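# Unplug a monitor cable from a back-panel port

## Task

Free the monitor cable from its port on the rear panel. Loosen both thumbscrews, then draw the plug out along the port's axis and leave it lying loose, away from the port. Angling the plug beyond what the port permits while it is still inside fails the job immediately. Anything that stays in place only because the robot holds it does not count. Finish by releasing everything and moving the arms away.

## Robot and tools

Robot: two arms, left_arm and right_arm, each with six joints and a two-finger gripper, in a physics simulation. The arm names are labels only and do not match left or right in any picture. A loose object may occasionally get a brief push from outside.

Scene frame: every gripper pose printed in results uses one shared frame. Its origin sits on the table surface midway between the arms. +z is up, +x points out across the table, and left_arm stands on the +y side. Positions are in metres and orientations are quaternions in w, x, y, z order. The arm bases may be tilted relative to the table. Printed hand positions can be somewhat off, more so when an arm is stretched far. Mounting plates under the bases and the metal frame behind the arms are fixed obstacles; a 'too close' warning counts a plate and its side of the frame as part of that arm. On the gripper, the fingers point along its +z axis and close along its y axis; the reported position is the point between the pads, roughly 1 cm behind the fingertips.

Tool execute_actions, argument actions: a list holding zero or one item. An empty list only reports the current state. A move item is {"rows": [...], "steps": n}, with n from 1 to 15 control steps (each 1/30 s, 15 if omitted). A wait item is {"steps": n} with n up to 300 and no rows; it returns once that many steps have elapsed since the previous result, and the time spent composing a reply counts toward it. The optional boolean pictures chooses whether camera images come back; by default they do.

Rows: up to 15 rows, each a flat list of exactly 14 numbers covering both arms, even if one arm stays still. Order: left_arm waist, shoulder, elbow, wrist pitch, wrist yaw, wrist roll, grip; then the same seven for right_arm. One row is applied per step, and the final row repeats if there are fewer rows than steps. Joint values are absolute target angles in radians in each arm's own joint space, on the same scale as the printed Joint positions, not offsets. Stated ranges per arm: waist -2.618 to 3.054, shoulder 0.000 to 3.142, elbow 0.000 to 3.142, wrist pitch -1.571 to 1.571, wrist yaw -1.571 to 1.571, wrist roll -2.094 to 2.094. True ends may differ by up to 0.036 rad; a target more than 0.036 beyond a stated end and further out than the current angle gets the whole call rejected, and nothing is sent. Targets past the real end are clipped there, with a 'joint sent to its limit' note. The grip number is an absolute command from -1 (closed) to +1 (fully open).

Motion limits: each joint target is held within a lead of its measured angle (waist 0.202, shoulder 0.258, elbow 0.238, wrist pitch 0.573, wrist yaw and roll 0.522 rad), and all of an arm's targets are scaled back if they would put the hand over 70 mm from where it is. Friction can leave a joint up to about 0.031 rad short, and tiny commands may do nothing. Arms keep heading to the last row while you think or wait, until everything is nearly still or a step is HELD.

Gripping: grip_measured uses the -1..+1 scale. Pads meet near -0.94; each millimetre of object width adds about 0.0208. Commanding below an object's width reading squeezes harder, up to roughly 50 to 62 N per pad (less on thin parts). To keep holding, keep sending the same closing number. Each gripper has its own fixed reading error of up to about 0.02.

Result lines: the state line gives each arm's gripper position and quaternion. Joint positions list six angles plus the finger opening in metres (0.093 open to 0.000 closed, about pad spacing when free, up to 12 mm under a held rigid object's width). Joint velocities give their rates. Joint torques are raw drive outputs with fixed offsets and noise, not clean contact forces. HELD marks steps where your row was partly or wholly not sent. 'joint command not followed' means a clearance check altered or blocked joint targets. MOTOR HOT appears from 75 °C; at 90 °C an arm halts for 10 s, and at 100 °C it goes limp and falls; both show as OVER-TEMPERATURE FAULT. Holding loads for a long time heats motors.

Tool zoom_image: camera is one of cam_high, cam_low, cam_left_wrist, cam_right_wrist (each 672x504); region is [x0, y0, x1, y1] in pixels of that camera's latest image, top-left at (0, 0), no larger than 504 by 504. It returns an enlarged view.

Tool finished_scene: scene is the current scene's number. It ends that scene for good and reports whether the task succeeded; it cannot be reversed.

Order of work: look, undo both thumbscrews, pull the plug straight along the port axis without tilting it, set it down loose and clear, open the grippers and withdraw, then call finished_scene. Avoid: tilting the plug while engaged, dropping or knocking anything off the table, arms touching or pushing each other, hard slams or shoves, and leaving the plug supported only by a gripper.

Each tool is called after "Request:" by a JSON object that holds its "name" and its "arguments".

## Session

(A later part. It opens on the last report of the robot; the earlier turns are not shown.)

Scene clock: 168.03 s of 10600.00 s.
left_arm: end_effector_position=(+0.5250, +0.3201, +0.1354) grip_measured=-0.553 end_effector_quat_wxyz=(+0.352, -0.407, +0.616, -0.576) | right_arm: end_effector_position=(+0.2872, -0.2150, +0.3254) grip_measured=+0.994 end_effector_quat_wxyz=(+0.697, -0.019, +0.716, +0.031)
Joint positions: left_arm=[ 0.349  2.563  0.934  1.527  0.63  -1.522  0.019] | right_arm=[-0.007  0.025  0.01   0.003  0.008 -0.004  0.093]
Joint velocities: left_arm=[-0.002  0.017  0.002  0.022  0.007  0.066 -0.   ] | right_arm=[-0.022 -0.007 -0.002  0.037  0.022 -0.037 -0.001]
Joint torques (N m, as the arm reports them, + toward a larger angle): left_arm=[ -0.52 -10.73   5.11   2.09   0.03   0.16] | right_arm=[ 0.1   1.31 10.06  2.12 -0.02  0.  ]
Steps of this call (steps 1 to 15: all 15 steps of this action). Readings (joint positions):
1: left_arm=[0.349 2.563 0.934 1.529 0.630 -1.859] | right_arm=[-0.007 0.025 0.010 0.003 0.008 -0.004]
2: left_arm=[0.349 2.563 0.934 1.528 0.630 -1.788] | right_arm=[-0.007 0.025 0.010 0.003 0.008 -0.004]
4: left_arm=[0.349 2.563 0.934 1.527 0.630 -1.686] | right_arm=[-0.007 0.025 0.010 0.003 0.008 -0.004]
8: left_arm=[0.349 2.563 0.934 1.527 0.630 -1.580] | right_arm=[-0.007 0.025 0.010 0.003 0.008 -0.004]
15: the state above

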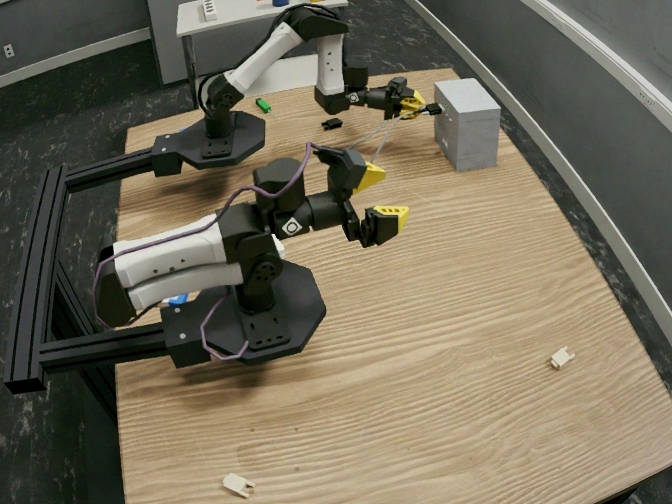

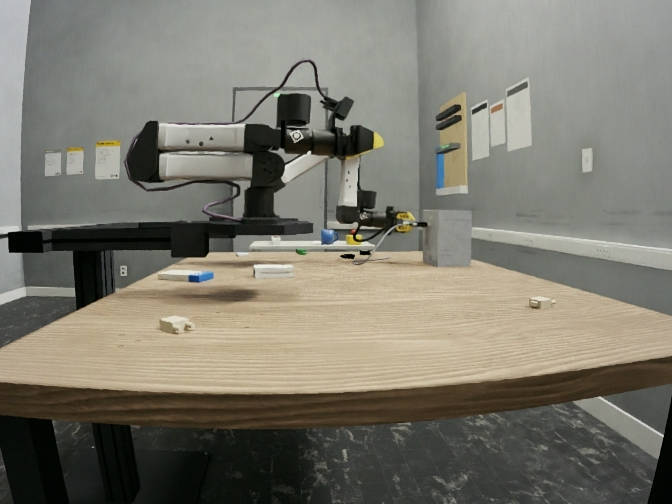

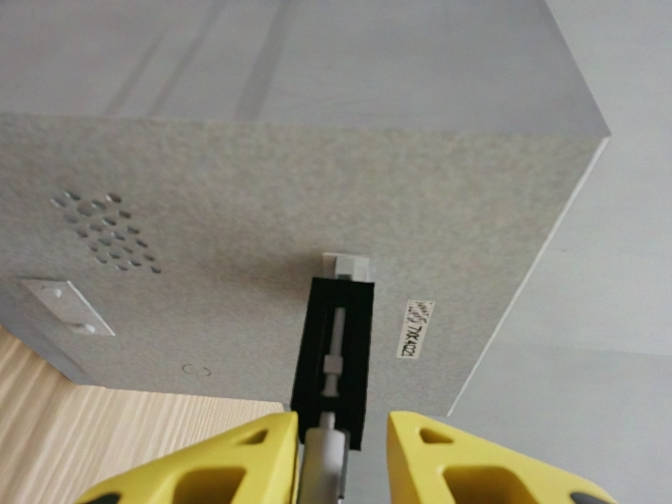

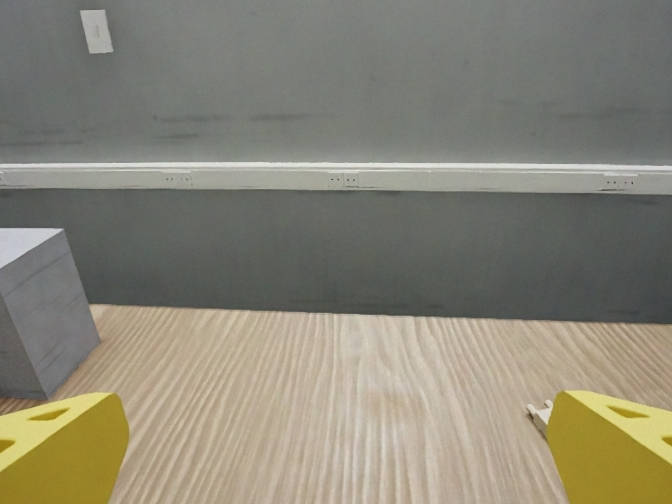

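This one popped free at stroke 25; the first screw never popped, so I'm returning to it.

Request:
{"name": "execute_actions", "arguments": {"actions": [{"rows":[[0.41,2.56,0.955,1.51,0.63,-1.5,-0.45,0,0.02,0.01,0,0,0,1]],"steps":8}], "pictures": false}}

Request:
{"name": "execute_actions", "arguments": {"actions": [{"rows":[[0.41,2.15,0.7,1.515,0.63,-1.5,-0.5,0,0.02,0.01,0,0,0,1]],"steps":10}], "pictures": false}}

Request:
{"name": "execute_actions", "arguments": {"actions": [{"rows":[[-0.18,2.15,0.7,1.515,-0.63,1.5,-0.5,0,0.02,0.01,0,0,0,1]]}], "pictures": false}}

Request:
{"name": "execute_actions", "arguments": {"actions": [{"rows":[[-0.18,2.15,0.7,1.515,-0.63,1.5,-0.5,0,0.02,0.01,0,0,0,1]]}], "pictures": false}}

Request:
{"name": "execute_actions", "arguments": {"actions": [{"rows":[[-0.18,2.25,0.76,1.515,-0.63,1.5,-0.5,0,0.02,0.01,0,0,0,1],[-0.18,2.33,0.8,1.515,-0.63,1.5,-0.5,0,0.02,0.01,0,0,0,1],[-0.18,2.4,0.84,1.515,-0.63,1.5,-0.5,0,0.02,0.01,0,0,0,1],[-0.18,2.46,0.88,1.515,-0.63,1.5,-0.5,0,0.02,0.01,0,0,0,1],[-0.18,2.51,0.91,1.515,-0.63,1.5,-0.5,0,0.02,0.01,0,0,0,1],[-0.17,2.55,0.94,1.54,-0.63,1.5,-0.5,0,0.02,0.01,0,0,0,1]]}], "pictures": false}}

Request:
{"name": "execute_actions", "arguments": {"actions": [{"rows":[[-0.15,2.55,0.94,1.54,-0.63,1.5,-0.5,0,0.02,0.01,0,0,0,1]]}]}}

Scene clock: 173.30 s of 10600.00 s.
left_arm: end_effector_position=(+0.5239, +0.3517, +0.1338) grip_measured=-0.453 end_effector_quat_wxyz=(+0.372, -0.423, +0.607, -0.561) | right_arm: end_effector_position=(+0.2872, -0.2150, +0.3254) grip_measured=+0.994 end_effector_quat_wxyz=(+0.697, -0.019, +0.716, +0.031)
Joint positions: left_arm=[ 0.412  2.563  0.934  1.522  0.63  -1.507  0.023] | right_arm=[-0.007  0.025  0.01   0.003  0.008 -0.004  0.093]
Joint velocities: left_arm=[ 0.002 -0.002  0.017 -0.022 -0.037 -0.037 -0.   ] | right_arm=[ 0.007 -0.017 -0.012 -0.095  0.007  0.007  0.001]
Joint torques (N m, as the arm reports them, + toward a larger angle): left_arm=[ -0.16 -10.81   5.1    2.05   0.09   0.17] | right_arm=[ 0.41  1.47 10.04  2.09  0.03 -0.03]
Steps of this call (steps 1 to 30: the robot went on to your last target; steps 31 to 90: nothing new was sent; then 2.00 s passed at rest; steps 91 to 98: all 8 steps of this action). Readings (joint positions):
91: left_arm=[0.354 2.563 0.934 1.527 0.632 -1.507] | right_arm=[-0.007 0.025 0.010 0.003 0.008 -0.004]
92: left_arm=[0.364 2.563 0.934 1.526 0.633 -1.507] | right_arm=[-0.007 0.025 0.010 0.003 0.008 -0.004]
94: left_arm=[0.390 2.563 0.934 1.524 0.633 -1.507] | right_arm=[-0.007 0.025 0.010 0.003 0.008 -0.004]
98: the state above

Scene clock: 173.63 s of 10600.00 s.
left_arm: end_effector_position=(+0.4983, +0.3468, +0.2805) grip_measured=-0.498 end_effector_quat_wxyz=(+0.454, -0.344, +0.576, -0.586) | right_arm: end_effector_position=(+0.2872, -0.2150, +0.3254) grip_measured=+0.994 end_effector_quat_wxyz=(+0.697, -0.019, +0.716, +0.031)
Joint positions: left_arm=[ 0.412  2.129  0.719  1.545  0.63  -1.505  0.021] | right_arm=[-0.007  0.025  0.01   0.003  0.008 -0.004  0.093]
Joint velocities: left_arm=[-0.002 -0.017 -0.002 -0.037  0.007  0.022 -0.   ] | right_arm=[-0.022 -0.002  0.012 -0.022  0.022  0.022 -0.001]
Joint torques (N m, as the arm reports them, + toward a larger angle): left_arm=[-0.22 -7.25  3.13  1.74 -0.05  0.19] | right_arm=[ 0.18  1.63 10.31  2.07  0.03  0.03]
Steps of this call (steps 1 to 10: all 10 steps of this action). Readings (joint positions):
1: left_arm=[0.412 2.527 0.895 1.501 0.623 -1.507] | right_arm=[-0.007 0.025 0.010 0.003 0.008 -0.004]
2: left_arm=[0.412 2.457 0.813 1.482 0.622 -1.507] | right_arm=[-0.007 0.025 0.010 0.003 0.008 -0.004]
4: left_arm=[0.412 2.318 0.728 1.477 0.630 -1.507] | right_arm=[-0.007 0.025 0.010 0.003 0.008 -0.004]
8: left_arm=[0.412 2.141 0.719 1.527 0.630 -1.506] | right_arm=[-0.007 0.025 0.010 0.003 0.008 -0.004]
10: the state above

Scene clock: 174.13 s of 10600.00 s.
left_arm: end_effector_position=(+0.4987, +0.2403, +0.2738) grip_measured=-0.498 end_effector_quat_wxyz=(+0.730, -0.091, +0.677, +0.030) | right_arm: end_effector_position=(+0.2872, -0.2150, +0.3254) grip_measured=+0.994 end_effector_quat_wxyz=(+0.697, -0.019, +0.716, +0.031)
Joint positions: left_arm=[-0.192  2.139  0.717  1.522 -0.518 -0.027  0.021] | right_arm=[-0.007  0.025  0.01   0.003  0.008 -0.004  0.093]
Joint velocities: left_arm=[ 0.178  0.002 -0.012 -0.037 -0.755  2.791  0.   ] | right_arm=[-0.007 -0.002 -0.012 -0.037 -0.007 -0.022 -0.001]
Joint torques (N m, as the arm reports them, + toward a larger angle): left_arm=[ 0.02 -8.03  3.22  2.01  0.06  0.1 ] | right_arm=[ 0.59  1.55  9.89  2.12  0.   -0.01]
Steps of this call (steps 1 to 15: all 15 steps of this action). Readings (joint positions):
1: left_arm=[0.386 2.131 0.717 1.540 0.543 -1.422] | right_arm=[-0.007 0.025 0.010 0.003 0.008 -0.004]
2: left_arm=[0.339 2.134 0.717 1.535 0.429 -1.323] | right_arm=[-0.007 0.025 0.010 0.003 0.008 -0.004]
4: left_arm=[0.204 2.138 0.717 1.528 0.221 -1.124] | right_arm=[-0.007 0.025 0.010 0.003 0.008 -0.004]
8: left_arm=[-0.090 2.139 0.717 1.522 -0.176 -0.726] | right_arm=[-0.007 0.025 0.010 0.003 0.008 -0.004]
15: the state above

Scene clock: 174.63 s of 10600.00 s.
left_arm: end_effector_position=(+0.4956, +0.2612, +0.2725) grip_measured=-0.498 end_effector_quat_wxyz=(+0.525, +0.317, +0.608, +0.505) | right_arm: end_effector_position=(+0.2872, -0.2150, +0.3254) grip_measured=+0.994 end_effector_quat_wxyz=(+0.697, -0.019, +0.716, +0.031)
Joint positions: left_arm=[-0.183  2.139  0.717  1.522 -0.619  1.318  0.021] | right_arm=[-0.007  0.025  0.01   0.003  0.008 -0.004  0.093]
Joint velocities: left_arm=[-0.002 -0.002 -0.002 -0.095  0.022  1.136 -0.   ] | right_arm=[-0.002  0.012 -0.022 -0.022 -0.037 -0.066  0.   ]
Joint torques (N m, as the arm reports them, + toward a larger angle): left_arm=[ 0.34 -8.06  3.35  2.03 -0.03  0.01] | right_arm=[ 0.37  1.49 10.1   2.15  0.03  0.  ]
Steps of this call (steps 1 to 15: all 15 steps of this action). Readings (joint positions):
1: left_arm=[-0.187 2.139 0.717 1.522 -0.541 0.073] | right_arm=[-0.007 0.025 0.010 0.003 0.008 -0.004]
2: left_arm=[-0.184 2.139 0.717 1.522 -0.559 0.172] | right_arm=[-0.007 0.025 0.010 0.003 0.008 -0.004]
4: left_arm=[-0.183 2.139 0.717 1.522 -0.583 0.370] | right_arm=[-0.007 0.025 0.010 0.003 0.008 -0.004]
8: left_arm=[-0.183 2.139 0.717 1.522 -0.607 0.768] | right_arm=[-0.007 0.025 0.010 0.003 0.008 -0.004]
15: the state above

Scene clock: 175.13 s of 10600.00 s.
left_arm: end_effector_position=(+0.5157, +0.2542, +0.1303) grip_measured=-0.498 end_effector_quat_wxyz=(+0.400, +0.439, +0.608, +0.527) | right_arm: end_effector_position=(+0.2872, -0.2150, +0.3254) grip_measured=+0.994 end_effector_quat_wxyz=(+0.697, -0.019, +0.716, +0.031)
Joint positions: left_arm=[-0.178  2.565  0.916  1.522 -0.625  1.486  0.021] | right_arm=[-0.007  0.025  0.01   0.003  0.008 -0.004  0.093]
Joint velocities: left_arm=[ 0.002 -0.042  0.046  0.11  -0.066  0.066 -0.   ] | right_arm=[-0.012  0.007  0.002  0.037  0.066 -0.066 -0.   ]
Joint torques (N m, as the arm reports them, + toward a larger angle): left_arm=[  0.46 -11.33   5.13   2.27  -0.1    0.07] | right_arm=[ 0.09  1.52 10.18  2.08  0.   -0.07]
Steps of this call (steps 1 to 15: all 15 steps of this action). Readings (joint positions):
1: left_arm=[-0.183 2.151 0.722 1.530 -0.621 1.353] | right_arm=[-0.007 0.025 0.010 0.003 0.008 -0.004]
2: left_arm=[-0.183 2.185 0.743 1.545 -0.623 1.380] | right_arm=[-0.007 0.025 0.010 0.003 0.008 -0.004]
4: left_arm=[-0.183 2.303 0.813 1.557 -0.624 1.418] | right_arm=[-0.007 0.025 0.010 0.003 0.008 -0.004]
8: left_arm=[-0.182 2.531 0.909 1.532 -0.624 1.462] | right_arm=[-0.007 0.025 0.010 0.003 0.008 -0.004]
15: the state above

Scene clock: 175.63 s of 10600.00 s.
left_arm: end_effector_position=(+0.5182, +0.2654, +0.1334) grip_measured=-0.498 end_effector_quat_wxyz=(+0.397, +0.430, +0.610, +0.534) | right_arm: end_effector_position=(+0.2872, -0.2150, +0.3254) grip_measured=+0.994 end_effector_quat_wxyz=(+0.697, -0.019, +0.716, +0.031)
Joint positions: left_arm=[-0.155  2.563  0.919  1.531 -0.625  1.491  0.021] | right_arm=[-0.007  0.025  0.01   0.003  0.008 -0.004  0.093]
Joint velocities: left_arm=[-0.007 -0.017  0.012 -0.037 -0.022 -0.007 -0.   ] | right_arm=[-0.017 -0.002 -0.002 -0.051 -0.081 -0.022  0.001]
Joint torques (N m, as the arm reports them, + toward a larger angle): left_arm=[  0.48 -11.64   5.08   2.26  -0.11   0.02] | right_arm=[ 0.49  1.45 10.14  2.08  0.01 -0.05]
Steps of this call (steps 1 to 15: all 15 steps of this action). Readings (joint positions):
1: left_arm=[-0.176 2.564 0.918 1.525 -0.625 1.487] | right_arm=[-0.007 0.025 0.010 0.003 0.008 -0.004]
2: left_arm=[-0.172 2.563 0.918 1.527 -0.625 1.488] | right_arm=[-0.007 0.025 0.010 0.003 0.008 -0.004]
4: left_arm=[-0.163 2.563 0.919 1.530 -0.625 1.489] | right_arm=[-0.007 0.025 0.010 0.003 0.008 -0.004]
8: left_arm=[-0.155 2.563 0.919 1.530 -0.625 1.490] | right_arm=[-0.007 0.025 0.010 0.003 0.008 -0.004]
15: the state above

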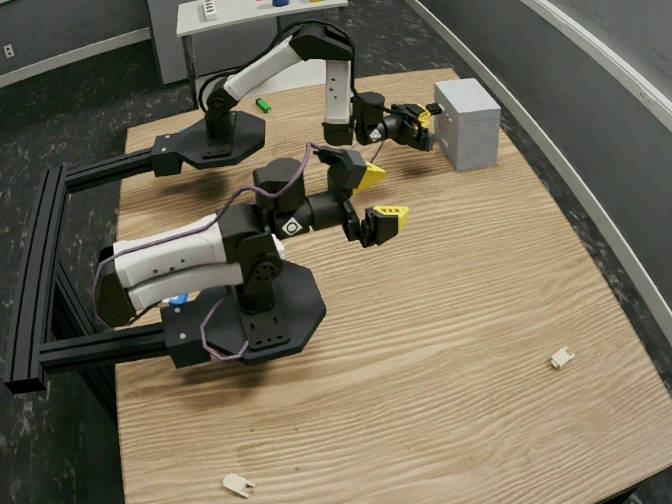

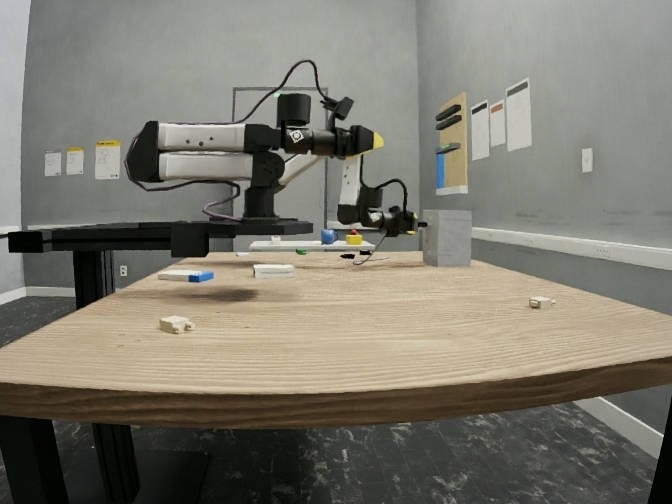

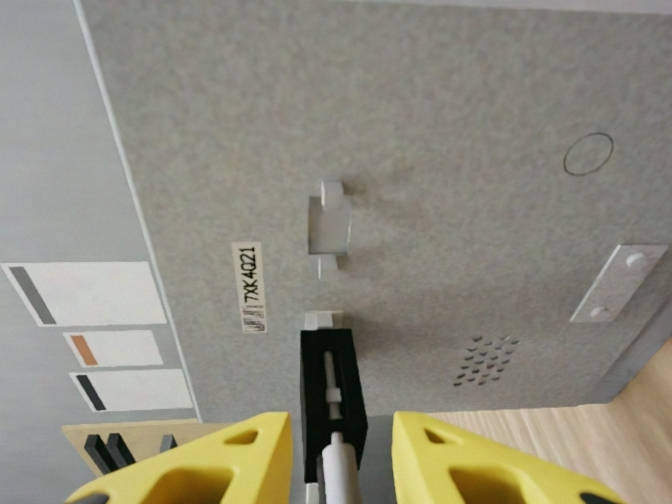

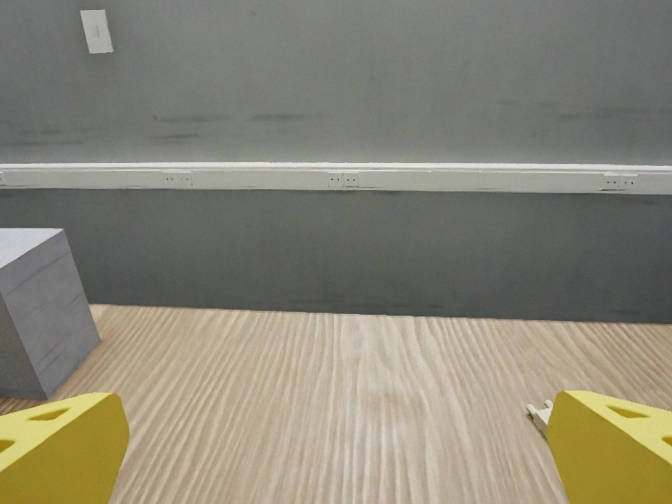

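Request:
{"name": "execute_actions", "arguments": {"actions": [{"rows":[[-0.17,2.0,0.8,1.0,-0.63,1.5,-0.5,0,0.02,0.01,0,0,0,1]],"steps":12}], "pictures": false}}

Request:
{"name": "execute_actions", "arguments": {"actions": [{"rows":[[0.12,1.9,1.0,0.25,0,0,0.2,0,0.02,0.01,0,0,0,1]]}], "pictures": false}}

Request:
{"name": "execute_actions", "arguments": {"actions": [{"rows":[[0.12,1.95,1.03,0.27,0,0,0.2,0,0.02,0.01,0,0,0,1],[0.12,2.0,1.07,0.28,0,0,0.2,0,0.02,0.01,0,0,0,1],[0.12,2.05,1.1,0.29,0,0,0.2,0,0.02,0.01,0,0,0,1],[0.12,2.09,1.13,0.3,0,0,0.2,0,0.02,0.01,0,0,0,1]]}]}}

Scene clock: 180.57 s of 10600.00 s.
left_arm: end_effector_position=(+0.5144, +0.2669, +0.2906) grip_measured=-0.498 end_effector_quat_wxyz=(+0.413, +0.418, +0.603, +0.538) | right_arm: end_effector_position=(+0.2872, -0.2150, +0.3254) grip_measured=+0.994 end_effector_quat_wxyz=(+0.697, -0.019, +0.716, +0.031)
Joint positions: left_arm=[-0.162  1.967  0.812  1.086 -0.625  1.494  0.021] | right_arm=[-0.007  0.025  0.01   0.003  0.008 -0.004  0.093]
Joint velocities: left_arm=[ 0.007  0.139  0.002 -0.462 -0.037 -0.007  0.   ] | right_arm=[-0.017 -0.002  0.027 -0.022 -0.066 -0.051 -0.   ]
Joint torques (N m, as the arm reports them, + toward a larger angle): left_arm=[-0.75 -6.99  5.2   2.03 -0.08  0.03] | right_arm=[ 0.32  1.64  9.87  2.12  0.02 -0.03]
Steps of this call (steps 1 to 15: the robot went on to your last target; steps 16 to 90: nothing new was sent; then 1.53 s passed at rest; steps 91 to 102: all 12 steps of this action). Readings (joint positions):
91: left_arm=[-0.156 2.523 0.899 1.447 -0.623 1.491] | right_arm=[-0.007 0.025 0.010 0.003 0.008 -0.004]
92: left_arm=[-0.157 2.453 0.857 1.331 -0.623 1.493] | right_arm=[-0.007 0.025 0.010 0.003 0.008 -0.004]
94: left_arm=[-0.160 2.296 0.809 1.180 -0.625 1.494] | right_arm=[-0.007 0.025 0.010 0.003 0.008 -0.004]
98: left_arm=[-0.162 2.018 0.806 1.095 -0.625 1.494] | right_arm=[-0.007 0.025 0.010 0.003 0.008 -0.004]
102: the state above

Scene clock: 181.07 s of 10600.00 s.
left_arm: end_effector_position=(+0.5221, +0.3122, +0.2145) grip_measured=+0.198 end_effector_quat_wxyz=(+0.451, +0.080, +0.888, +0.038) | right_arm: end_effector_position=(+0.2872, -0.2150, +0.3254) grip_measured=+0.994 end_effector_quat_wxyz=(+0.697, -0.019, +0.716, +0.031)
Joint positions: left_arm=[ 0.123  1.9    0.992  0.293 -0.031  0.174  0.055] | right_arm=[-0.007  0.025  0.01   0.003  0.008 -0.004  0.093]
Joint velocities: left_arm=[-0.002  0.017  0.012 -0.3    0.227 -1.121 -0.001] | right_arm=[ 0.002  0.002  0.017  0.051 -0.007 -0.007  0.   ]
Joint torques (N m, as the arm reports them, + toward a larger angle): left_arm=[-0.42 -9.27  7.59  2.01 -0.01 -0.03] | right_arm=[ 0.26  1.66 10.02  2.11  0.   -0.01]
Steps of this call (steps 1 to 15: all 15 steps of this action). Readings (joint positions):
1: left_arm=[-0.137 1.961 0.836 0.990 -0.541 1.411] | right_arm=[-0.007 0.025 0.010 0.003 0.008 -0.004]
2: left_arm=[-0.092 1.959 0.886 0.864 -0.427 1.313] | right_arm=[-0.007 0.025 0.010 0.003 0.008 -0.004]
4: left_arm=[0.027 1.939 0.964 0.659 -0.264 1.114] | right_arm=[-0.007 0.025 0.010 0.003 0.008 -0.004]
8: left_arm=[0.152 1.900 0.992 0.442 -0.135 0.713] | right_arm=[-0.007 0.025 0.010 0.003 0.008 -0.004]
15: the state above

Scene clock: 181.57 s of 10600.00 s.
left_arm: end_effector_position=(+0.5446, +0.3067, +0.1655) grip_measured=+0.198 end_effector_quat_wxyz=(+0.420, +0.014, +0.907, -0.009) | right_arm: end_effector_position=(+0.2872, -0.2150, +0.3254) grip_measured=+0.994 end_effector_quat_wxyz=(+0.697, -0.019, +0.716, +0.031)
Joint positions: left_arm=[ 0.123  2.092  1.11   0.295 -0.008  0.014  0.055] | right_arm=[-0.007  0.025  0.01   0.003  0.008 -0.004  0.093]
Joint velocities: left_arm=[ 0.002 -0.002 -0.002 -0.022 -0.007  0.007 -0.   ] | right_arm=[-0.002  0.007 -0.012  0.022  0.051 -0.081 -0.   ]
Joint torques (N m, as the arm reports them, + toward a larger angle): left_arm=[ -0.38 -10.67   8.4    2.07   0.04  -0.05] | right_arm=[ 0.29  1.59  9.83  2.14  0.05 -0.04]
Steps of this call (steps 1 to 15: all 15 steps of this action). Readings (joint positions):
1: left_arm=[0.123 1.905 0.994 0.288 -0.026 0.140] | right_arm=[-0.007 0.025 0.010 0.003 0.008 -0.004]
2: left_arm=[0.123 1.920 1.008 0.287 -0.023 0.114] | right_arm=[-0.007 0.025 0.010 0.003 0.008 -0.004]
4: left_arm=[0.123 1.988 1.066 0.293 -0.017 0.076] | right_arm=[-0.007 0.025 0.010 0.003 0.008 -0.004]
8: left_arm=[0.123 2.082 1.110 0.299 -0.011 0.036] | right_arm=[-0.007 0.025 0.010 0.003 0.008 -0.004]
15: the state above

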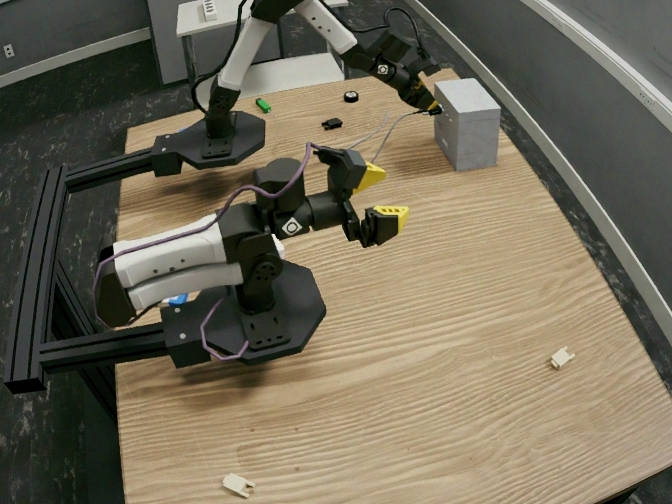

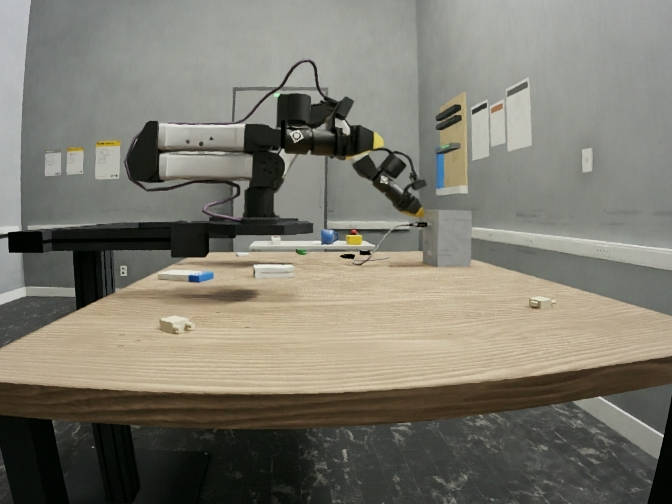

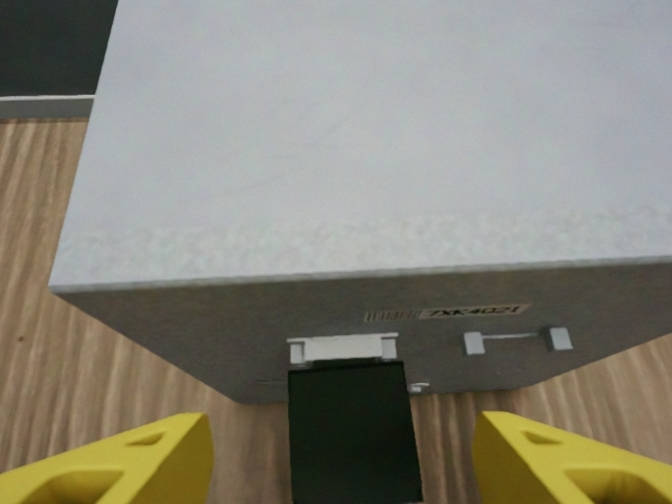

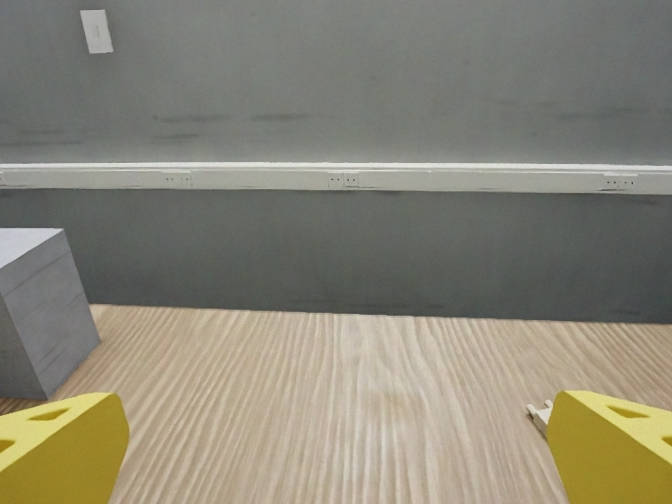

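Request:
{"name": "execute_actions", "arguments": {"actions": [{"rows":[[0.098,2.11,1.13,0.32,-0.067,-0.04,0.2,0,0.02,0.01,0,0,0,1],[0.098,2.13,1.13,0.34,-0.067,-0.04,0.2,0,0.02,0.01,0,0,0,1],[0.098,2.15,1.13,0.36,-0.067,-0.04,0.2,0,0.02,0.01,0,0,0,1],[0.098,2.17,1.13,0.38,-0.067,-0.04,0.2,0,0.02,0.01,0,0,0,1],[0.098,2.19,1.13,0.4,-0.067,-0.04,0.2,0,0.02,0.01,0,0,0,1],[0.098,2.2,1.13,0.41,-0.067,-0.04,0.1,0,0.02,0.01,0,0,0,1]]}], "pictures": false}}

Request:
{"name": "execute_actions", "arguments": {"actions": [{"steps":8}]}}

Scene clock: 187.30 s of 10600.00 s.
left_arm: end_effector_position=(+0.5464, +0.3042, +0.1288) grip_measured=+0.102 end_effector_quat_wxyz=(+0.415, -0.007, +0.910, +0.000) | right_arm: end_effector_position=(+0.2872, -0.2150, +0.3254) grip_measured=+0.994 end_effector_quat_wxyz=(+0.697, -0.019, +0.716, +0.031)
Joint positions: left_arm=[ 0.104  2.2    1.11   0.391 -0.057 -0.03   0.05 ] | right_arm=[-0.007  0.025  0.01   0.003  0.008 -0.004  0.093]
Joint velocities: left_arm=[-0.007 -0.017  0.002  0.081  0.007 -0.007 -0.   ] | right_arm=[ 0.007 -0.017 -0.022  0.051 -0.081 -0.007  0.001]
Joint torques (N m, as the arm reports them, + toward a larger angle): left_arm=[ -0.49 -10.82   7.95   2.05  -0.14  -0.06] | right_arm=[ 0.55  1.37 10.14  2.1   0.02  0.01]
Steps of this call (steps 1 to 15: the robot went on to your last target; steps 16 to 90: nothing new was sent; then 2.23 s passed at rest; steps 91 to 105: all 15 steps of this action). Readings (joint positions):
91: left_arm=[0.121 2.092 1.110 0.297 -0.016 0.002] | right_arm=[-0.007 0.025 0.010 0.003 0.008 -0.004]
92: left_arm=[0.118 2.094 1.110 0.304 -0.026 -0.005] | right_arm=[-0.007 0.025 0.010 0.003 0.008 -0.004]
94: left_arm=[0.110 2.112 1.110 0.333 -0.038 -0.015] | right_arm=[-0.007 0.025 0.010 0.003 0.008 -0.004]
98: left_arm=[0.104 2.178 1.110 0.375 -0.049 -0.025] | right_arm=[-0.007 0.025 0.010 0.003 0.008 -0.004]
105: the state above

Scene clock: 187.57 s of 10600.00 s.
left_arm: end_effector_position=(+0.5478, +0.3045, +0.1305) grip_measured=+0.102 end_effector_quat_wxyz=(+0.419, -0.008, +0.908, +0.001) | right_arm: end_effector_position=(+0.2872, -0.2150, +0.3254) grip_measured=+0.994 end_effector_quat_wxyz=(+0.697, -0.019, +0.716, +0.031)
Joint positions: left_arm=[ 0.104  2.2    1.11   0.4   -0.059 -0.032  0.05 ] | right_arm=[-0.007  0.025  0.01   0.003  0.008 -0.004  0.093]
Joint velocities: left_arm=[-0.017 -0.002 -0.012  0.022 -0.095  0.081 -0.   ] | right_arm=[-0.012 -0.017 -0.012  0.081  0.007 -0.022 -0.   ]
Joint torques (N m, as the arm reports them, + toward a larger angle): left_arm=[ -0.55 -10.88   7.99   2.11  -0.14  -0.07] | right_arm=[ 0.48  1.59 10.15  2.05 -0.01  0.01]
Steps of this call (steps 1 to 8: the robot went on to your last target). Readings (joint positions):
1: left_arm=[0.104 2.200 1.110 0.393 -0.058 -0.031] | right_arm=[-0.007 0.025 0.010 0.003 0.008 -0.004]
2: left_arm=[0.104 2.200 1.110 0.394 -0.058 -0.031] | right_arm=[-0.007 0.025 0.010 0.003 0.008 -0.004]
4: left_arm=[0.104 2.200 1.110 0.397 -0.059 -0.031] | right_arm=[-0.007 0.025 0.010 0.003 0.008 -0.004]
8: the state above

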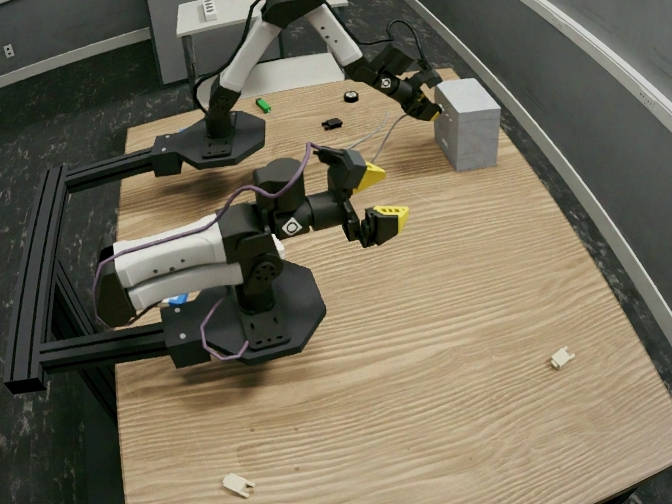

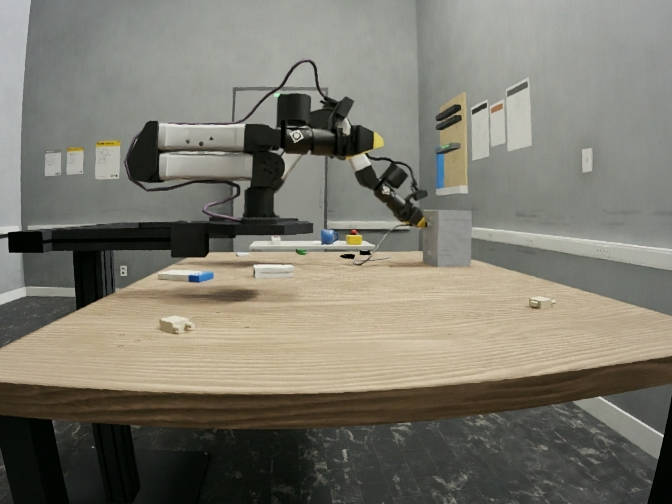

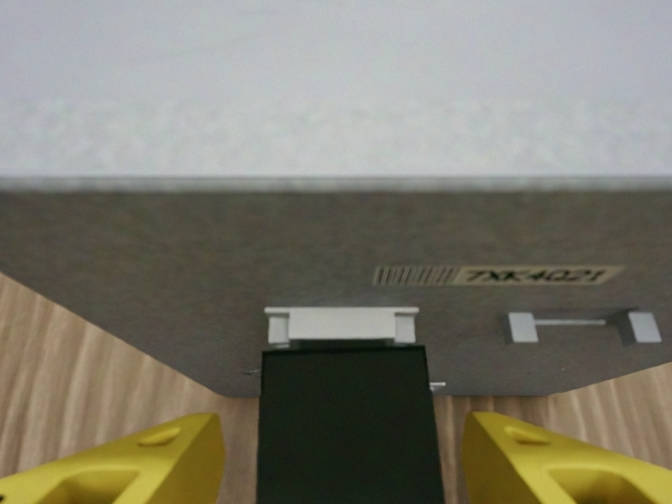

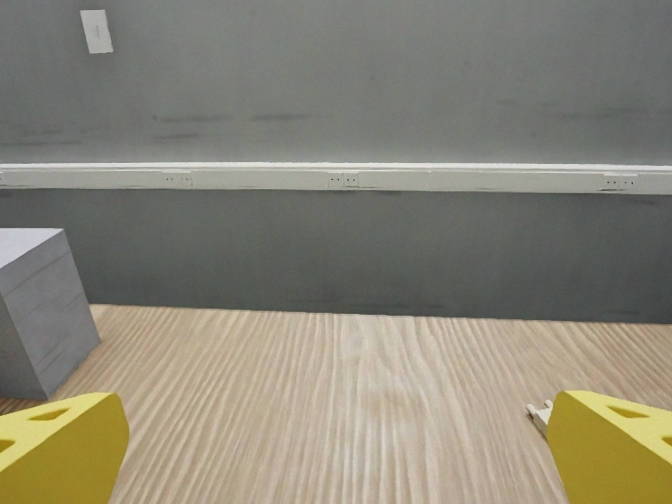

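Request:
{"name": "execute_actions", "arguments": {"actions": [{"rows":[[0.098,2.2,1.13,0.41,-0.067,-0.04,-0.32,0,0.02,0.01,0,0,0,1]],"steps":10}], "pictures": false}}

Request:
{"name": "execute_actions", "arguments": {"actions": [{"rows":[[0.098,2.2,1.13,0.41,-0.067,-0.04,0.2,0,0.02,0.01,0,0,0,1]],"steps":8}]}}

Request:
{"name": "execute_actions", "arguments": {"actions": [{"rows":[[0.098,1.9,1.0,0.25,-0.067,-0.04,0.2,0,0.02,0.01,0,0,0,1]],"steps":10}], "pictures": false}}

Request:
{"name": "execute_actions", "arguments": {"actions": [{"rows":[[-0.18,1.9,0.75,1.0,-0.63,1.5,-0.5,0,0.02,0.01,0,0,0,1]]}], "pictures": false}}

Request:
{"name": "execute_actions", "arguments": {"actions": [{"rows":[[-0.18,2.13,0.7,1.515,-0.63,1.5,-0.5,0,0.02,0.01,0,0,0,1]],"steps":12}], "pictures": false}}

Request:
{"name": "execute_actions", "arguments": {"actions": [{"rows":[[-0.18,2.25,0.76,1.515,-0.63,1.5,-0.5,0,0.02,0.01,0,0,0,1],[-0.18,2.33,0.8,1.515,-0.63,1.5,-0.5,0,0.02,0.01,0,0,0,1],[-0.18,2.4,0.84,1.515,-0.63,1.5,-0.5,0,0.02,0.01,0,0,0,1],[-0.18,2.46,0.88,1.515,-0.63,1.5,-0.5,0,0.02,0.01,0,0,0,1],[-0.18,2.51,0.91,1.515,-0.63,1.5,-0.5,0,0.02,0.01,0,0,0,1],[-0.17,2.55,0.94,1.54,-0.63,1.5,-0.5,0,0.02,0.01,0,0,0,1]]}], "pictures": false}}

Request:
{"name": "execute_actions", "arguments": {"actions": [{"rows":[[-0.16,2.55,0.94,1.54,-0.63,1.5,-0.5,0,0.02,0.01,0,0,0,1],[-0.15,2.55,0.94,1.54,-0.63,1.5,-0.5,0,0.02,0.01,0,0,0,1],[-0.14,2.55,0.94,1.54,-0.63,1.5,-0.5,0,0.02,0.01,0,0,0,1],[-0.13,2.55,0.94,1.54,-0.63,1.5,-0.5,0,0.02,0.01,0,0,0,1],[-0.12,2.55,0.94,1.54,-0.63,1.5,-0.5,0,0.02,0.01,0,0,0,1],[-0.112,2.55,0.94,1.54,-0.63,1.5,-0.5,0,0.02,0.01,0,0,0,1]]}]}}

Scene clock: 199.30 s of 10600.00 s.
left_arm: end_effector_position=(+0.5480, +0.3046, +0.1307) grip_measured=-0.314 end_effector_quat_wxyz=(+0.420, -0.009, +0.908, +0.001) | right_arm: end_effector_position=(+0.2872, -0.2150, +0.3254) grip_measured=+0.994 end_effector_quat_wxyz=(+0.697, -0.019, +0.716, +0.031)
Joint positions: left_arm=[ 0.104  2.2    1.11   0.401 -0.06  -0.032  0.03 ] | right_arm=[-0.007  0.025  0.01   0.003  0.008 -0.004  0.093]
Joint velocities: left_arm=[-0.002 -0.002 -0.007  0.007  0.037 -0.007  0.001] | right_arm=[ 0.012 -0.002 -0.012 -0.022 -0.051 -0.007 -0.001]
Joint torques (N m, as the arm reports them, + toward a larger angle): left_arm=[ -0.53 -11.02   8.1    2.1   -0.08  -0.09] | right_arm=[ 0.37  1.51 10.11  2.11  0.02 -0.02]
Steps of this call (steps 1 to 30: the robot went on to your last target; steps 31 to 90: nothing new was sent; then 8.40 s passed at rest; steps 91 to 100: all 10 steps of this action). Readings (joint positions):
91: left_arm=[0.104 2.200 1.110 0.401 -0.059 -0.032] | right_arm=[-0.007 0.025 0.010 0.003 0.008 -0.004]
92: left_arm=[0.104 2.200 1.110 0.401 -0.060 -0.032] | right_arm=[-0.007 0.025 0.010 0.003 0.008 -0.004]
94: left_arm=[0.104 2.200 1.110 0.401 -0.060 -0.032] | right_arm=[-0.007 0.025 0.010 0.003 0.008 -0.004]
98: left_arm=[0.104 2.200 1.110 0.401 -0.060 -0.032] | right_arm=[-0.007 0.025 0.010 0.003 0.008 -0.004]
100: the state above

Scene clock: 199.57 s of 10600.00 s.
left_arm: end_effector_position=(+0.5480, +0.3046, +0.1307) grip_measured=+0.198 end_effector_quat_wxyz=(+0.420, -0.009, +0.908, +0.001) | right_arm: end_effector_position=(+0.2872, -0.2150, +0.3254) grip_measured=+0.994 end_effector_quat_wxyz=(+0.697, -0.019, +0.716, +0.031)
Joint positions: left_arm=[ 0.104  2.2    1.11   0.401 -0.06  -0.032  0.055] | right_arm=[-0.007  0.025  0.01   0.003  0.008 -0.004  0.093]
Joint velocities: left_arm=[-0.002 -0.002  0.012  0.081  0.037  0.066  0.001] | right_arm=[-0.022  0.012 -0.002  0.022  0.051 -0.037 -0.002]
Joint torques (N m, as the arm reports them, + toward a larger angle): left_arm=[ -0.63 -10.9    7.96   2.1   -0.09  -0.06] | right_arm=[ 0.03  1.52 10.38  2.06  0.06 -0.02]
Steps of this call (steps 1 to 8: all 8 steps of this action). Readings (joint positions):
1: left_arm=[0.104 2.200 1.110 0.401 -0.060 -0.032] | right_arm=[-0.007 0.025 0.010 0.003 0.008 -0.004]
2: left_arm=[0.104 2.200 1.110 0.401 -0.060 -0.032] | right_arm=[-0.007 0.025 0.010 0.003 0.008 -0.004]
4: left_arm=[0.104 2.200 1.110 0.401 -0.060 -0.032] | right_arm=[-0.007 0.025 0.010 0.003 0.008 -0.004]
8: the state above

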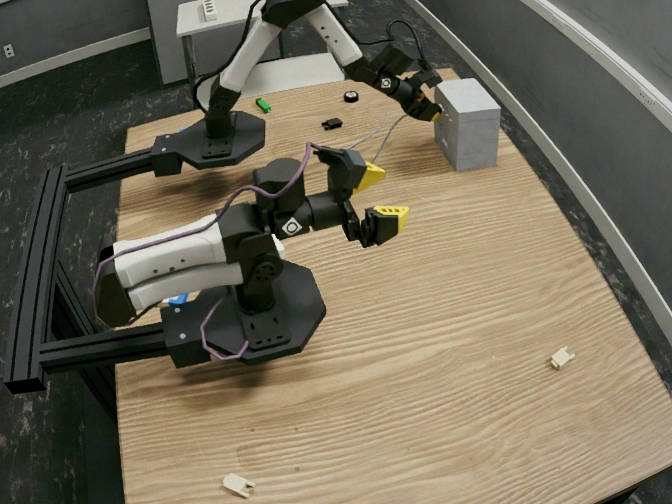

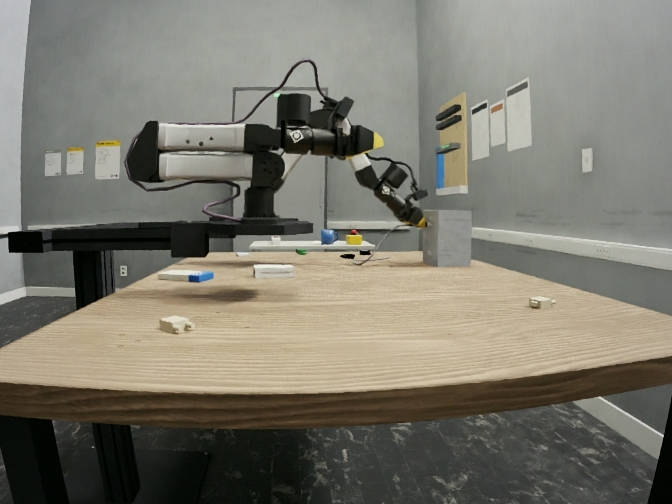

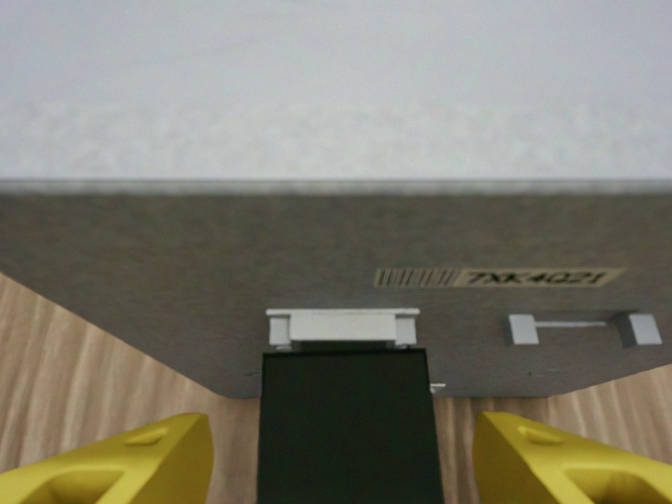

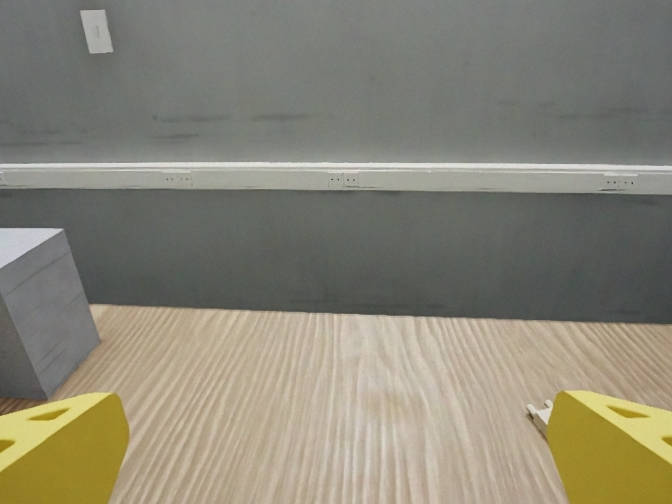

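Scene clock: 199.90 s of 10600.00 s.
left_arm: end_effector_position=(+0.5267, +0.3077, +0.2310) grip_measured=+0.198 end_effector_quat_wxyz=(+0.469, -0.011, +0.883, -0.001) | right_arm: end_effector_position=(+0.2872, -0.2150, +0.3254) grip_measured=+0.994 end_effector_quat_wxyz=(+0.697, -0.019, +0.716, +0.031)
Joint positions: left_arm=[ 0.104  1.877  1.005  0.293 -0.06  -0.032  0.055] | right_arm=[-0.007  0.025  0.01   0.003  0.008 -0.004  0.093]
Joint velocities: left_arm=[ 0.012  0.11  -0.017 -0.271  0.007 -0.022  0.001] | right_arm=[-0.007 -0.007 -0.017  0.007 -0.022 -0.051 -0.002]
Joint torques (N m, as the arm reports them, + toward a larger angle): left_arm=[-0.6  -7.78  6.86  2.05 -0.1  -0.07] | right_arm=[ 0.27  1.6  10.31  2.09  0.02  0.05]
Steps of this call (steps 1 to 10: all 10 steps of this action). Readings (joint positions):
1: left_arm=[0.104 2.169 1.092 0.380 -0.060 -0.032] | right_arm=[-0.007 0.025 0.010 0.003 0.008 -0.004]
2: left_arm=[0.104 2.107 1.049 0.336 -0.060 -0.032] | right_arm=[-0.007 0.025 0.010 0.003 0.008 -0.004]
4: left_arm=[0.104 1.980 1.005 0.280 -0.060 -0.032] | right_arm=[-0.007 0.025 0.010 0.003 0.008 -0.004]
8: left_arm=[0.104 1.875 1.005 0.299 -0.060 -0.032] | right_arm=[-0.007 0.025 0.010 0.003 0.008 -0.004]
10: the state above

Scene clock: 200.40 s of 10600.00 s.
left_arm: end_effector_position=(+0.4986, +0.2567, +0.2755) grip_measured=-0.497 end_effector_quat_wxyz=(+0.434, +0.409, +0.646, +0.477) | right_arm: end_effector_position=(+0.2872, -0.2150, +0.3254) grip_measured=+0.994 end_effector_quat_wxyz=(+0.697, -0.019, +0.716, +0.031)
Joint positions: left_arm=[-0.185  1.905  0.76   0.966 -0.601  1.309  0.021] | right_arm=[-0.007  0.025  0.01   0.003  0.008 -0.004  0.093]
Joint velocities: left_arm=[-0.027 -0.022 -0.012  0.183 -0.168  1.223  0.   ] | right_arm=[ 0.012  0.017 -0.002  0.081 -0.037 -0.007  0.001]
Joint torques (N m, as the arm reports them, + toward a larger angle): left_arm=[ 0.21 -8.72  5.46  2.29 -0.15  0.01] | right_arm=[ 0.21  1.61 10.17  2.15  0.01 -0.05]
Steps of this call (steps 1 to 15: all 15 steps of this action). Readings (joint positions):
1: left_arm=[0.080 1.880 0.962 0.389 -0.150 0.049] | right_arm=[-0.007 0.025 0.010 0.003 0.008 -0.004]
2: left_arm=[0.035 1.880 0.897 0.516 -0.258 0.148] | right_arm=[-0.007 0.025 0.010 0.003 0.008 -0.004]
4: left_arm=[-0.093 1.890 0.801 0.679 -0.396 0.347] | right_arm=[-0.007 0.025 0.010 0.003 0.008 -0.004]
8: left_arm=[-0.209 1.905 0.760 0.843 -0.506 0.747] | right_arm=[-0.007 0.025 0.010 0.003 0.008 -0.004]
15: the state above

Scene clock: 200.80 s of 10600.00 s.
left_arm: end_effector_position=(+0.4940, +0.2609, +0.2564) grip_measured=-0.497 end_effector_quat_wxyz=(+0.459, +0.389, +0.590, +0.539) | right_arm: end_effector_position=(+0.2872, -0.2150, +0.3254) grip_measured=+0.994 end_effector_quat_wxyz=(+0.697, -0.019, +0.716, +0.031)
Joint positions: left_arm=[-0.185  2.14   0.708  1.462 -0.621  1.479  0.021] | right_arm=[-0.007  0.025  0.01   0.003  0.008 -0.004  0.093]
Joint velocities: left_arm=[-0.002 -0.002 -0.002  0.344  0.022  0.125  0.001] | right_arm=[-0.002 -0.027  0.017 -0.037  0.037 -0.066 -0.001]
Joint torques (N m, as the arm reports them, + toward a larger angle): left_arm=[ 0.33 -9.55  4.18  2.22 -0.06  0.07] | right_arm=[ 0.28  1.49 10.26  2.13 -0.01 -0.05]
Steps of this call (steps 1 to 12: all 12 steps of this action). Readings (joint positions):
1: left_arm=[-0.185 1.937 0.754 1.059 -0.607 1.347] | right_arm=[-0.007 0.025 0.010 0.003 0.008 -0.004]
2: left_arm=[-0.185 1.988 0.754 1.175 -0.610 1.374] | right_arm=[-0.007 0.025 0.010 0.003 0.008 -0.004]
4: left_arm=[-0.185 2.081 0.741 1.299 -0.612 1.416] | right_arm=[-0.007 0.025 0.010 0.003 0.008 -0.004]
8: left_arm=[-0.185 2.140 0.708 1.390 -0.619 1.462] | right_arm=[-0.007 0.025 0.010 0.003 0.008 -0.004]
12: the state above

Scene clock: 201.30 s of 10600.00 s.
left_arm: end_effector_position=(+0.5158, +0.2545, +0.1302) grip_measured=-0.497 end_effector_quat_wxyz=(+0.398, +0.441, +0.607, +0.528) | right_arm: end_effector_position=(+0.2872, -0.2150, +0.3254) grip_measured=+0.994 end_effector_quat_wxyz=(+0.697, -0.019, +0.716, +0.031)
Joint positions: left_arm=[-0.177  2.565  0.917  1.52  -0.625  1.492  0.021] | right_arm=[-0.007  0.025  0.01   0.003  0.008 -0.004  0.093]
Joint velocities: left_arm=[-0.017 -0.037  0.042  0.095 -0.007 -0.037 -0.001] | right_arm=[-0.017  0.012  0.007 -0.051  0.022 -0.037  0.   ]
Joint torques (N m, as the arm reports them, + toward a larger angle): left_arm=[  0.58 -11.49   4.94   2.2   -0.12   0.04] | right_arm=[ 0.33  1.61 10.03  2.08  0.01  0.02]
Steps of this call (steps 1 to 15: all 15 steps of this action). Readings (joint positions):
1: left_arm=[-0.185 2.153 0.714 1.481 -0.623 1.482] | right_arm=[-0.007 0.025 0.010 0.003 0.008 -0.004]
2: left_arm=[-0.185 2.187 0.737 1.505 -0.625 1.483] | right_arm=[-0.007 0.025 0.010 0.003 0.008 -0.004]
4: left_arm=[-0.185 2.304 0.813 1.533 -0.626 1.485] | right_arm=[-0.007 0.025 0.010 0.003 0.008 -0.004]
8: left_arm=[-0.182 2.531 0.910 1.521 -0.625 1.489] | right_arm=[-0.007 0.025 0.010 0.003 0.008 -0.004]
15: the state above

Scene clock: 201.80 s of 10600.00 s.
left_arm: end_effector_position=(+0.5200, +0.2869, +0.1331) grip_measured=-0.497 end_effector_quat_wxyz=(+0.385, +0.416, +0.619, +0.543) | right_arm: end_effector_position=(+0.2872, -0.2150, +0.3254) grip_measured=+0.994 end_effector_quat_wxyz=(+0.697, -0.019, +0.716, +0.031)
Joint positions: left_arm=[-0.113  2.563  0.919  1.531 -0.628  1.492  0.021] | right_arm=[-0.007  0.025  0.01   0.003  0.008 -0.004  0.093]
Joint velocities: left_arm=[-0.012  0.002  0.002  0.037 -0.037 -0.007 -0.   ] | right_arm=[-0.002  0.007 -0.017  0.022  0.037  0.007  0.   ]
Joint torques (N m, as the arm reports them, + toward a larger angle): left_arm=[ -0.08 -11.38   5.05   2.3   -0.04   0.07] | right_arm=[ 0.26  1.52  9.87  2.1  -0.01 -0.01]
Steps of this call (steps 1 to 15: all 15 steps of this action). Readings (joint positions):
1: left_arm=[-0.177 2.564 0.918 1.523 -0.625 1.492] | right_arm=[-0.007 0.025 0.010 0.003 0.008 -0.004]
2: left_arm=[-0.174 2.563 0.918 1.526 -0.625 1.492] | right_arm=[-0.007 0.025 0.010 0.003 0.008 -0.004]
4: left_arm=[-0.162 2.563 0.919 1.529 -0.625 1.492] | right_arm=[-0.007 0.025 0.010 0.003 0.008 -0.004]
8: left_arm=[-0.122 2.563 0.919 1.530 -0.626 1.492] | right_arm=[-0.007 0.025 0.010 0.003 0.008 -0.004]
15: the state above

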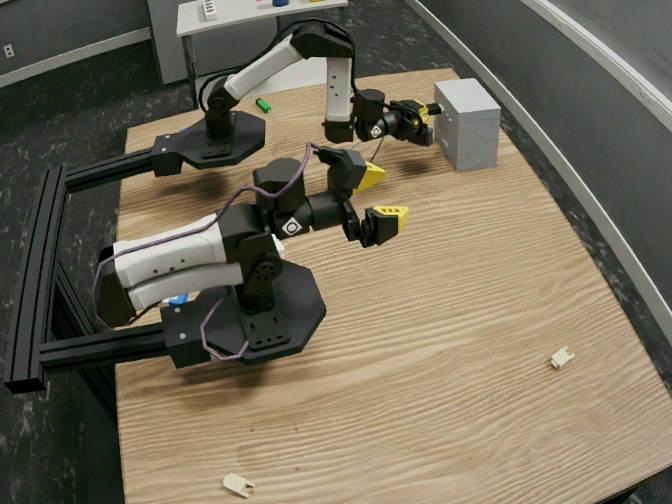

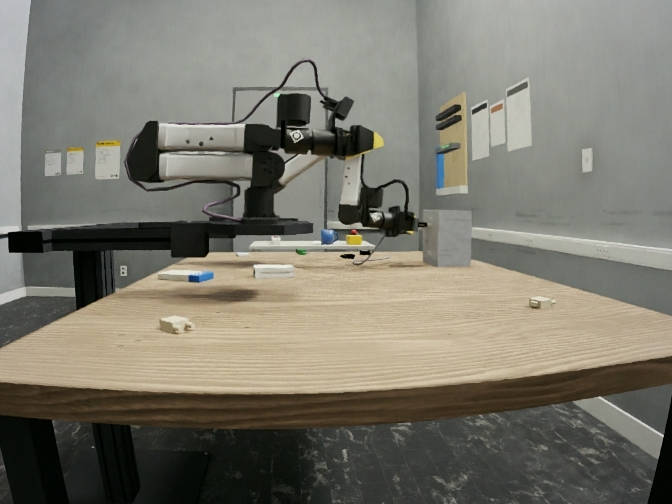

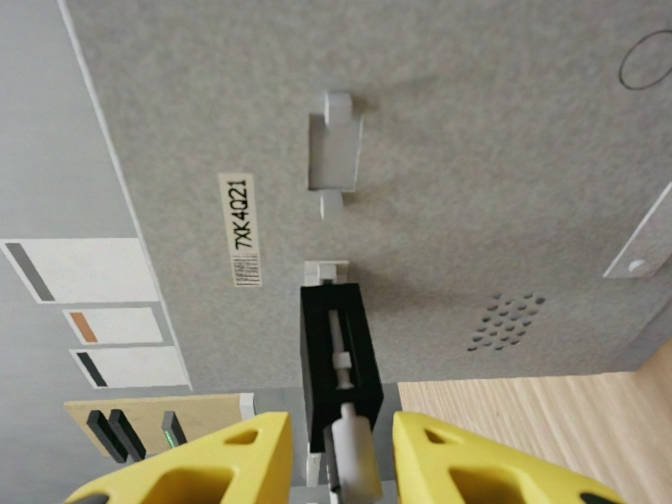

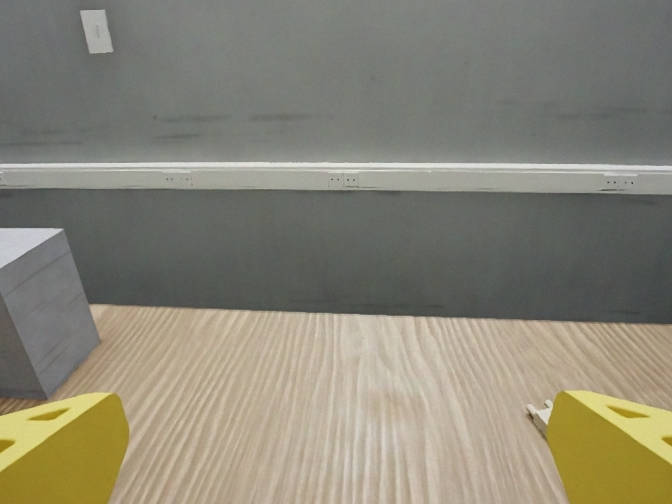

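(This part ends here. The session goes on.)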